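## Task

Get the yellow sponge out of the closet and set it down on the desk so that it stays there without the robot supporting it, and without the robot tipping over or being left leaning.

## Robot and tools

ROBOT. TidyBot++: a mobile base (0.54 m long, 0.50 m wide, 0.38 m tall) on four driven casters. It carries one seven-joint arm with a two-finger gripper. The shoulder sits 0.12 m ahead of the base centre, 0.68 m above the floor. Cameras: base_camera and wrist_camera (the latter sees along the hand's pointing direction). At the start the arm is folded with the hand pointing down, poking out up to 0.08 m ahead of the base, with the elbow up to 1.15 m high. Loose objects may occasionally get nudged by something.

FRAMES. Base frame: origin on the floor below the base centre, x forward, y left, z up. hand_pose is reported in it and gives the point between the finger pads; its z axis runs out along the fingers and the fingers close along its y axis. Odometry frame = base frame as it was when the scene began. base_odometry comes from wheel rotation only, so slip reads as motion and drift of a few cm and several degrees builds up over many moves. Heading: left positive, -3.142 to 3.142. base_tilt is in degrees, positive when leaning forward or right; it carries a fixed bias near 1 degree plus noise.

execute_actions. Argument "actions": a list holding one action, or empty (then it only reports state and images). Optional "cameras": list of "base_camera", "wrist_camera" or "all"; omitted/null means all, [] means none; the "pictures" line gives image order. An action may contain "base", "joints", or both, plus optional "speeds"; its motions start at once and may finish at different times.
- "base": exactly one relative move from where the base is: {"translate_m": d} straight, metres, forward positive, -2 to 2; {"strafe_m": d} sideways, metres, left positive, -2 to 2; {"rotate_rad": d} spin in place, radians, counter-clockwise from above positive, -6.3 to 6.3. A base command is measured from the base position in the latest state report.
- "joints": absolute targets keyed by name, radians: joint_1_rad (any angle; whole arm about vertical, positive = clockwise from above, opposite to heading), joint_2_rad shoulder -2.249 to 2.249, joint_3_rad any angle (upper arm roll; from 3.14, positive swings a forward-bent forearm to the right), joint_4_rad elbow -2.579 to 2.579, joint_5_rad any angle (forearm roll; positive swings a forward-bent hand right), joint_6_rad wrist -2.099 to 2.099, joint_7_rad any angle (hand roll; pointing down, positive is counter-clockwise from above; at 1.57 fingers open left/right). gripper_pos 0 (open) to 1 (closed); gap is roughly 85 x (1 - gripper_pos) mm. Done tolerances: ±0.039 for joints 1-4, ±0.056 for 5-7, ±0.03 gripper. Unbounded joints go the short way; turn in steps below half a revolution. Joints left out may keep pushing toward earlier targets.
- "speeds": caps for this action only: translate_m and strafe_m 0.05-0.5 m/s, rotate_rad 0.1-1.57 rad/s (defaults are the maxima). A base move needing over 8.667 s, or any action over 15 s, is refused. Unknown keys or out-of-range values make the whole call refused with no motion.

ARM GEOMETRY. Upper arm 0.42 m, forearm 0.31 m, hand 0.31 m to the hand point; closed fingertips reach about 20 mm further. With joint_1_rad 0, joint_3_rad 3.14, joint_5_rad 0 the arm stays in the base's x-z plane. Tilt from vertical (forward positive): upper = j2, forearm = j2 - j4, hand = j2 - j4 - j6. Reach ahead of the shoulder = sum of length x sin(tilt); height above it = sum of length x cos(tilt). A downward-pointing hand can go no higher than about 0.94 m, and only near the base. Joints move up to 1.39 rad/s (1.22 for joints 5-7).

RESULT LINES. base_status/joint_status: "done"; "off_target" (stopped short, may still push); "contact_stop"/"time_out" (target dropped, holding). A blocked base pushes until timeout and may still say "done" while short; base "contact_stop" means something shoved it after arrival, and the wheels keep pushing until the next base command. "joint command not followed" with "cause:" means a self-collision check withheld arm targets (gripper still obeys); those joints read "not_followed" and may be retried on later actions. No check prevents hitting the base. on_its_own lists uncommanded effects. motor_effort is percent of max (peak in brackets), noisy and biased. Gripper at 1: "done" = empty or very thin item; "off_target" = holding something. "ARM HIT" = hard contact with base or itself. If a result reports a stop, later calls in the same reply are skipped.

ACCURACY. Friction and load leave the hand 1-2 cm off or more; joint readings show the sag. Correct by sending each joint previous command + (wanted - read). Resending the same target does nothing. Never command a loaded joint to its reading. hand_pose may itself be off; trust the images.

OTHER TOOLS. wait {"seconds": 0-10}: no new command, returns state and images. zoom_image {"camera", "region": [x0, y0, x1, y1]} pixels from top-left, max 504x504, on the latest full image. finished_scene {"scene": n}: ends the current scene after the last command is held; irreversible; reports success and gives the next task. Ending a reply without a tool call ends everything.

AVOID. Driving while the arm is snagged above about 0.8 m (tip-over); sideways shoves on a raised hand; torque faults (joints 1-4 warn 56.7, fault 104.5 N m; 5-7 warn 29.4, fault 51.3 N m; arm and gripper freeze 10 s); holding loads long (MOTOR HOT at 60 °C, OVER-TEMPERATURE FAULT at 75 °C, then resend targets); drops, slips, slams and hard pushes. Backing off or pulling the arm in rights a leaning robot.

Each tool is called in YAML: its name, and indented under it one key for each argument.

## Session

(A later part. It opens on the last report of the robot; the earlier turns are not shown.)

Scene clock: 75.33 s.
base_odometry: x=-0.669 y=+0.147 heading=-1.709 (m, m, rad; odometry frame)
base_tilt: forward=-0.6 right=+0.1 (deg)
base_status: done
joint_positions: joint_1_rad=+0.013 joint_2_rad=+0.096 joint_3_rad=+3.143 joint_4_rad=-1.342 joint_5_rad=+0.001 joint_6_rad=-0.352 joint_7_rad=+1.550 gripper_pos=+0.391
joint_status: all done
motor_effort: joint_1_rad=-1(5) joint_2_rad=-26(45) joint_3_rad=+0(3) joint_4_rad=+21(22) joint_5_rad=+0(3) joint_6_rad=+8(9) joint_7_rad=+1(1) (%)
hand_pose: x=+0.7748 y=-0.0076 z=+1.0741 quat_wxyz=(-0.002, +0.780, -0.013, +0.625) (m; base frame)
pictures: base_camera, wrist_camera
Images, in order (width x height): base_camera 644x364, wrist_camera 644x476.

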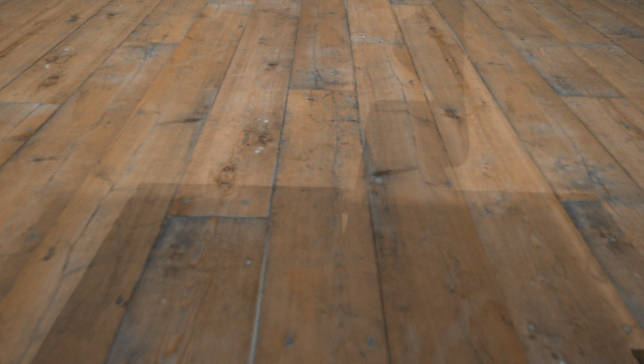

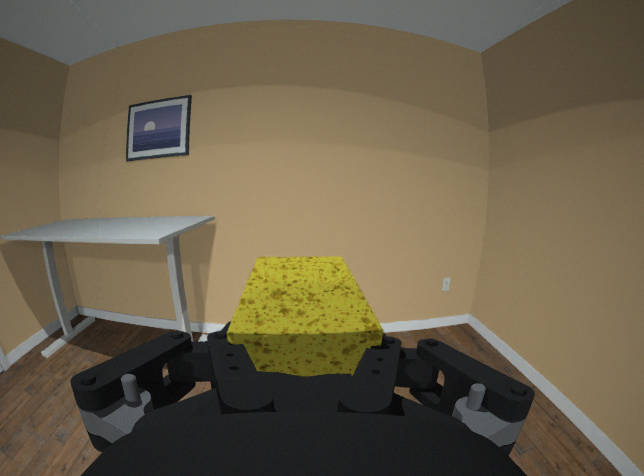

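execute_actions:
  actions:
    - {"base":{"strafe_m":1.25}}
  cameras: []

execute_actions:
  actions:
    - {"base":{"translate_m":0.6}}

Scene clock: 79.43 s.
base_odometry: x=+0.568 y=-0.027 heading=-1.710 (m, m, rad; odometry frame)
base_tilt: forward=-0.6 right=+0.0 (deg)
base_status: done
joint_positions: joint_1_rad=+0.012 joint_2_rad=+0.096 joint_3_rad=+3.142 joint_4_rad=-1.342 joint_5_rad=+0.000 joint_6_rad=-0.353 joint_7_rad=+1.550 gripper_pos=+0.391
joint_status: not commanded
motor_effort: joint_1_rad=-1(4) joint_2_rad=-26(27) joint_3_rad=+0(3) joint_4_rad=+22(22) joint_5_rad=+0(0) joint_6_rad=+8(9) joint_7_rad=+1(1) (%)
hand_pose: x=+0.7748 y=-0.0062 z=+1.0740 quat_wxyz=(-0.003, +0.780, -0.013, +0.625) (m; base frame)
pictures: none
No camera images: the call's "cameras" was empty. Leave "cameras" out to get every camera's image.

Scene clock: 82.03 s.
base_odometry: x=+0.486 y=-0.621 heading=-1.709 (m, m, rad; odometry frame)
base_tilt: forward=-0.6 right=+0.1 (deg)
base_status: done
joint_positions: joint_1_rad=+0.012 joint_2_rad=+0.093 joint_3_rad=+3.142 joint_4_rad=-1.342 joint_5_rad=+0.000 joint_6_rad=-0.357 joint_7_rad=+1.550 gripper_pos=+0.391
joint_status: not commanded
motor_effort: joint_1_rad=-1(2) joint_2_rad=-26(30) joint_3_rad=+0(1) joint_4_rad=+22(23) joint_5_rad=+0(0) joint_6_rad=+8(9) joint_7_rad=+0(1) (%)
hand_pose: x=+0.7732 y=-0.0062 z=+1.0749 quat_wxyz=(-0.003, +0.781, -0.013, +0.625) (m; base frame)
pictures: base_camera, wrist_camera
Images, in order (width x height): base_camera 644x364, wrist_camera 644x476.

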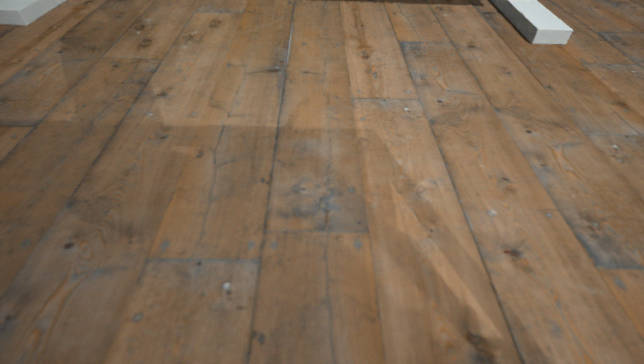

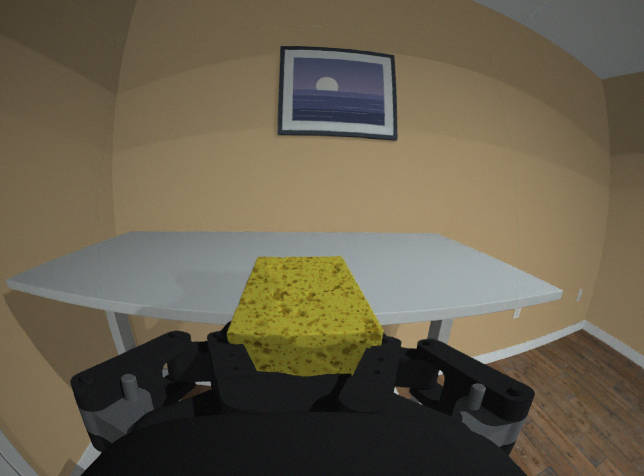

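execute_actions:
  actions:
    - {"base":{"translate_m":0.45},"speeds":{"translate_m":0.3}}
  cameras: []

execute_actions:
  actions:
    - {"joints":{"joint_4_rad":-1.53,"joint_6_rad":-0.15}}
  cameras: []

execute_actions:
  actions:
    - {"joints":{"joint_4_rad":-1.6,"joint_6_rad":-0.08}}
  cameras: ["wrist_camera"]

Scene clock: 84.83 s.
base_odometry: x=+0.424 y=-1.067 heading=-1.709 (m, m, rad; odometry frame)
base_tilt: forward=-0.6 right=+0.1 (deg)
base_status: done
joint_positions: joint_1_rad=+0.012 joint_2_rad=+0.093 joint_3_rad=+3.142 joint_4_rad=-1.342 joint_5_rad=+0.000 joint_6_rad=-0.357 joint_7_rad=+1.550 gripper_pos=+0.391
joint_status: not commanded
motor_effort: joint_1_rad=-1(1) joint_2_rad=-26(29) joint_3_rad=+0(1) joint_4_rad=+22(22) joint_5_rad=+0(0) joint_6_rad=+8(8) joint_7_rad=+1(1) (%)
hand_pose: x=+0.7730 y=-0.0062 z=+1.0750 quat_wxyz=(-0.003, +0.781, -0.013, +0.625) (m; base frame)
pictures: none
No camera images: the call's "cameras" was empty. Leave "cameras" out to get every camera's image.

Scene clock: 86.07 s.
base_odometry: x=+0.424 y=-1.067 heading=-1.709 (m, m, rad; odometry frame)
base_tilt: forward=-0.6 right=+0.1 (deg)
base_status: not commanded
joint_positions: joint_1_rad=+0.012 joint_2_rad=+0.093 joint_3_rad=+3.142 joint_4_rad=-1.518 joint_5_rad=+0.000 joint_6_rad=-0.198 joint_7_rad=+1.550 gripper_pos=+0.391
joint_status: all done
motor_effort: joint_1_rad=-1(1) joint_2_rad=-26(28) joint_3_rad=+0(0) joint_4_rad=+22(22) joint_5_rad=+0(0) joint_6_rad=+8(9) joint_7_rad=+0(0) (%)
hand_pose: x=+0.7745 y=-0.0062 z=+1.0148 quat_wxyz=(-0.003, +0.786, -0.013, +0.618) (m; base frame)
pictures: none
No camera images: the call's "cameras" was empty. Leave "cameras" out to get every camera's image.

Scene clock: 86.90 s.
base_odometry: x=+0.424 y=-1.067 heading=-1.709 (m, m, rad; odometry frame)
base_tilt: forward=-0.6 right=+0.0 (deg)
base_status: not commanded
joint_positions: joint_1_rad=+0.012 joint_2_rad=+0.093 joint_3_rad=+3.142 joint_4_rad=-1.589 joint_5_rad=+0.000 joint_6_rad=-0.130 joint_7_rad=+1.550 gripper_pos=+0.391
joint_status: all done
motor_effort: joint_1_rad=-1(1) joint_2_rad=-26(27) joint_3_rad=+0(0) joint_4_rad=+22(23) joint_5_rad=+0(0) joint_6_rad=+9(9) joint_7_rad=+1(1) (%)
hand_pose: x=+0.7726 y=-0.0062 z=+0.9917 quat_wxyz=(-0.003, +0.787, -0.013, +0.617) (m; base frame)
pictures: wrist_camera
Images, in order (width x height): wrist_camera 644x476.

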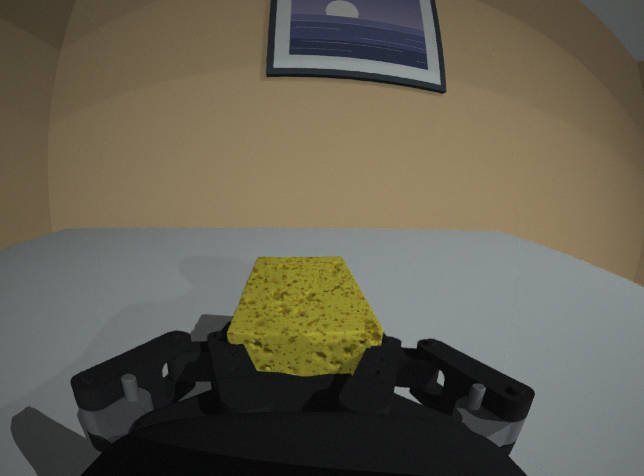

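execute_actions:
  actions:
    - {"joints":{"joint_4_rad":-1.67,"joint_6_rad":-0.02}}
  cameras: []

Scene clock: 87.90 s.
base_odometry: x=+0.424 y=-1.067 heading=-1.709 (m, m, rad; odometry frame)
base_tilt: forward=-0.6 right=+0.0 (deg)
base_status: not commanded
joint_positions: joint_1_rad=+0.012 joint_2_rad=+0.093 joint_3_rad=+3.142 joint_4_rad=-1.660 joint_5_rad=+0.000 joint_6_rad=-0.070 joint_7_rad=+1.550 gripper_pos=+0.391
joint_status: all done
motor_effort: joint_1_rad=-1(0) joint_2_rad=-26(27) joint_3_rad=+0(0) joint_4_rad=+21(22) joint_5_rad=+0(0) joint_6_rad=+8(8) joint_7_rad=+0(1) (%)
hand_pose: x=+0.7686 y=-0.0061 z=+0.9668 quat_wxyz=(-0.003, +0.790, -0.013, +0.613) (m; base frame)
pictures: none
No camera images: the call's "cameras" was empty. Leave "cameras" out to get every camera's image.

execute_actions:
  actions:
    - {"joints":{"joint_4_rad":-1.73,"joint_6_rad":0.04}}
  cameras: []

Scene clock: 88.83 s.
base_odometry: x=+0.424 y=-1.067 heading=-1.709 (m, m, rad; odometry frame)
base_tilt: forward=-0.6 right=+0.0 (deg)
base_status: not commanded
joint_positions: joint_1_rad=+0.012 joint_2_rad=+0.092 joint_3_rad=+3.142 joint_4_rad=-1.704 joint_5_rad=+0.000 joint_6_rad=+0.002 joint_7_rad=+1.550 gripper_pos=+0.391
joint_status: all done
motor_effort: joint_1_rad=-1(1) joint_2_rad=-25(26) joint_3_rad=+0(0) joint_4_rad=+20(20) joint_5_rad=+0(0) joint_6_rad=+7(9) joint_7_rad=+1(1) (%)
hand_pose: x=+0.7675 y=-0.0061 z=+0.9617 quat_wxyz=(-0.003, +0.781, -0.013, +0.624) (m; base frame)
pictures: none
No camera images: the call's "cameras" was empty. Leave "cameras" out to get every camera's image.

execute_actions:
  actions:
    - {"joints":{"gripper_pos":0,"joint_4_rad":-1.685}}
  cameras: []

execute_actions:
  actions:
    - {"base":{"translate_m":-0.25},"speeds":{"translate_m":0.2}}
  cameras: ["wrist_camera"]

Scene clock: 90.10 s.
base_odometry: x=+0.424 y=-1.067 heading=-1.709 (m, m, rad; odometry frame)
base_tilt: forward=-0.6 right=+0.1 (deg)
base_status: not commanded
joint_positions: joint_1_rad=+0.012 joint_2_rad=+0.092 joint_3_rad=+3.142 joint_4_rad=-1.695 joint_5_rad=+0.000 joint_6_rad=+0.002 joint_7_rad=+1.550 gripper_pos=+0.000
joint_status: all done
motor_effort: joint_1_rad=-1(1) joint_2_rad=-26(27) joint_3_rad=+0(0) joint_4_rad=+21(21) joint_5_rad=+0(0) joint_6_rad=+8(9) joint_7_rad=+1(1) (%)
hand_pose: x=+0.7688 y=-0.0062 z=+0.9675 quat_wxyz=(-0.003, +0.778, -0.013, +0.628) (m; base frame)
pictures: none
No camera images: the call's "cameras" was empty. Leave "cameras" out to get every camera's image.

Scene clock: 92.13 s.
base_odometry: x=+0.459 y=-0.819 heading=-1.709 (m, m, rad; odometry frame)
base_tilt: forward=-0.6 right=+0.1 (deg)
base_status: done
joint_positions: joint_1_rad=+0.012 joint_2_rad=+0.090 joint_3_rad=+3.142 joint_4_rad=-1.695 joint_5_rad=+0.000 joint_6_rad=+0.002 joint_7_rad=+1.550 gripper_pos=+0.000
joint_status: not commanded
motor_effort: joint_1_rad=-1(3) joint_2_rad=-26(30) joint_3_rad=+0(2) joint_4_rad=+21(22) joint_5_rad=+0(0) joint_6_rad=+8(8) joint_7_rad=+1(1) (%)
hand_pose: x=+0.7684 y=-0.0061 z=+0.9684 quat_wxyz=(-0.003, +0.778, -0.013, +0.628) (m; base frame)
pictures: wrist_camera
Images, in order (width x height): wrist_camera 644x476.

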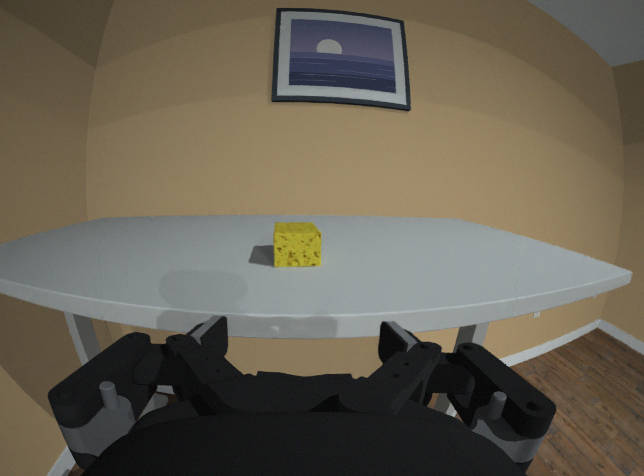

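execute_actions:
  actions: []

Scene clock: 92.33 s.
base_odometry: x=+0.459 y=-0.819 heading=-1.709 (m, m, rad; odometry frame)
base_tilt: forward=-0.6 right=+0.0 (deg)
base_status: done
joint_positions: joint_1_rad=+0.012 joint_2_rad=+0.090 joint_3_rad=+3.142 joint_4_rad=-1.695 joint_5_rad=+0.000 joint_6_rad=+0.002 joint_7_rad=+1.550 gripper_pos=+0.000
joint_status: not commanded
motor_effort: joint_1_rad=+0(3) joint_2_rad=-26(30) joint_3_rad=+0(2) joint_4_rad=+21(22) joint_5_rad=+0(0) joint_6_rad=+8(8) joint_7_rad=+1(1) (%)
hand_pose: x=+0.7684 y=-0.0061 z=+0.9684 quat_wxyz=(-0.003, +0.778, -0.013, +0.628) (m; base frame)
pictures: base_camera, wrist_camera
Images, in order (width x height): base_camera 644x364, wrist_camera 644x476.

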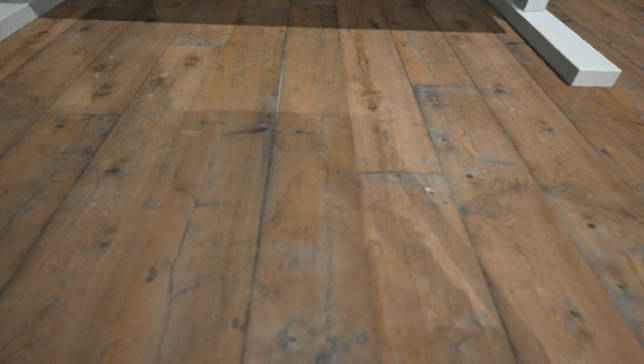

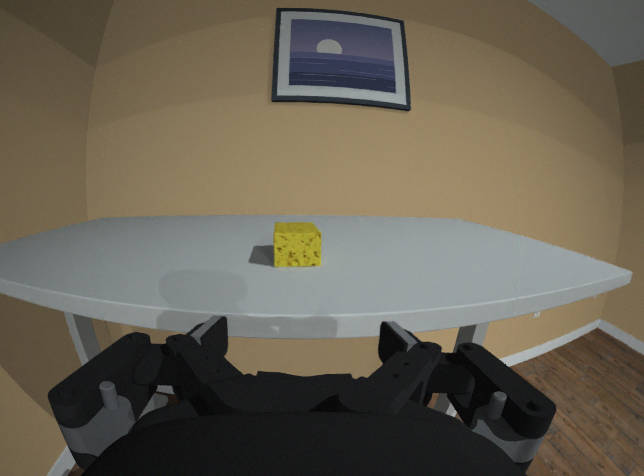

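finished_scene:
  scene: 2

The scene is finished: the task was done.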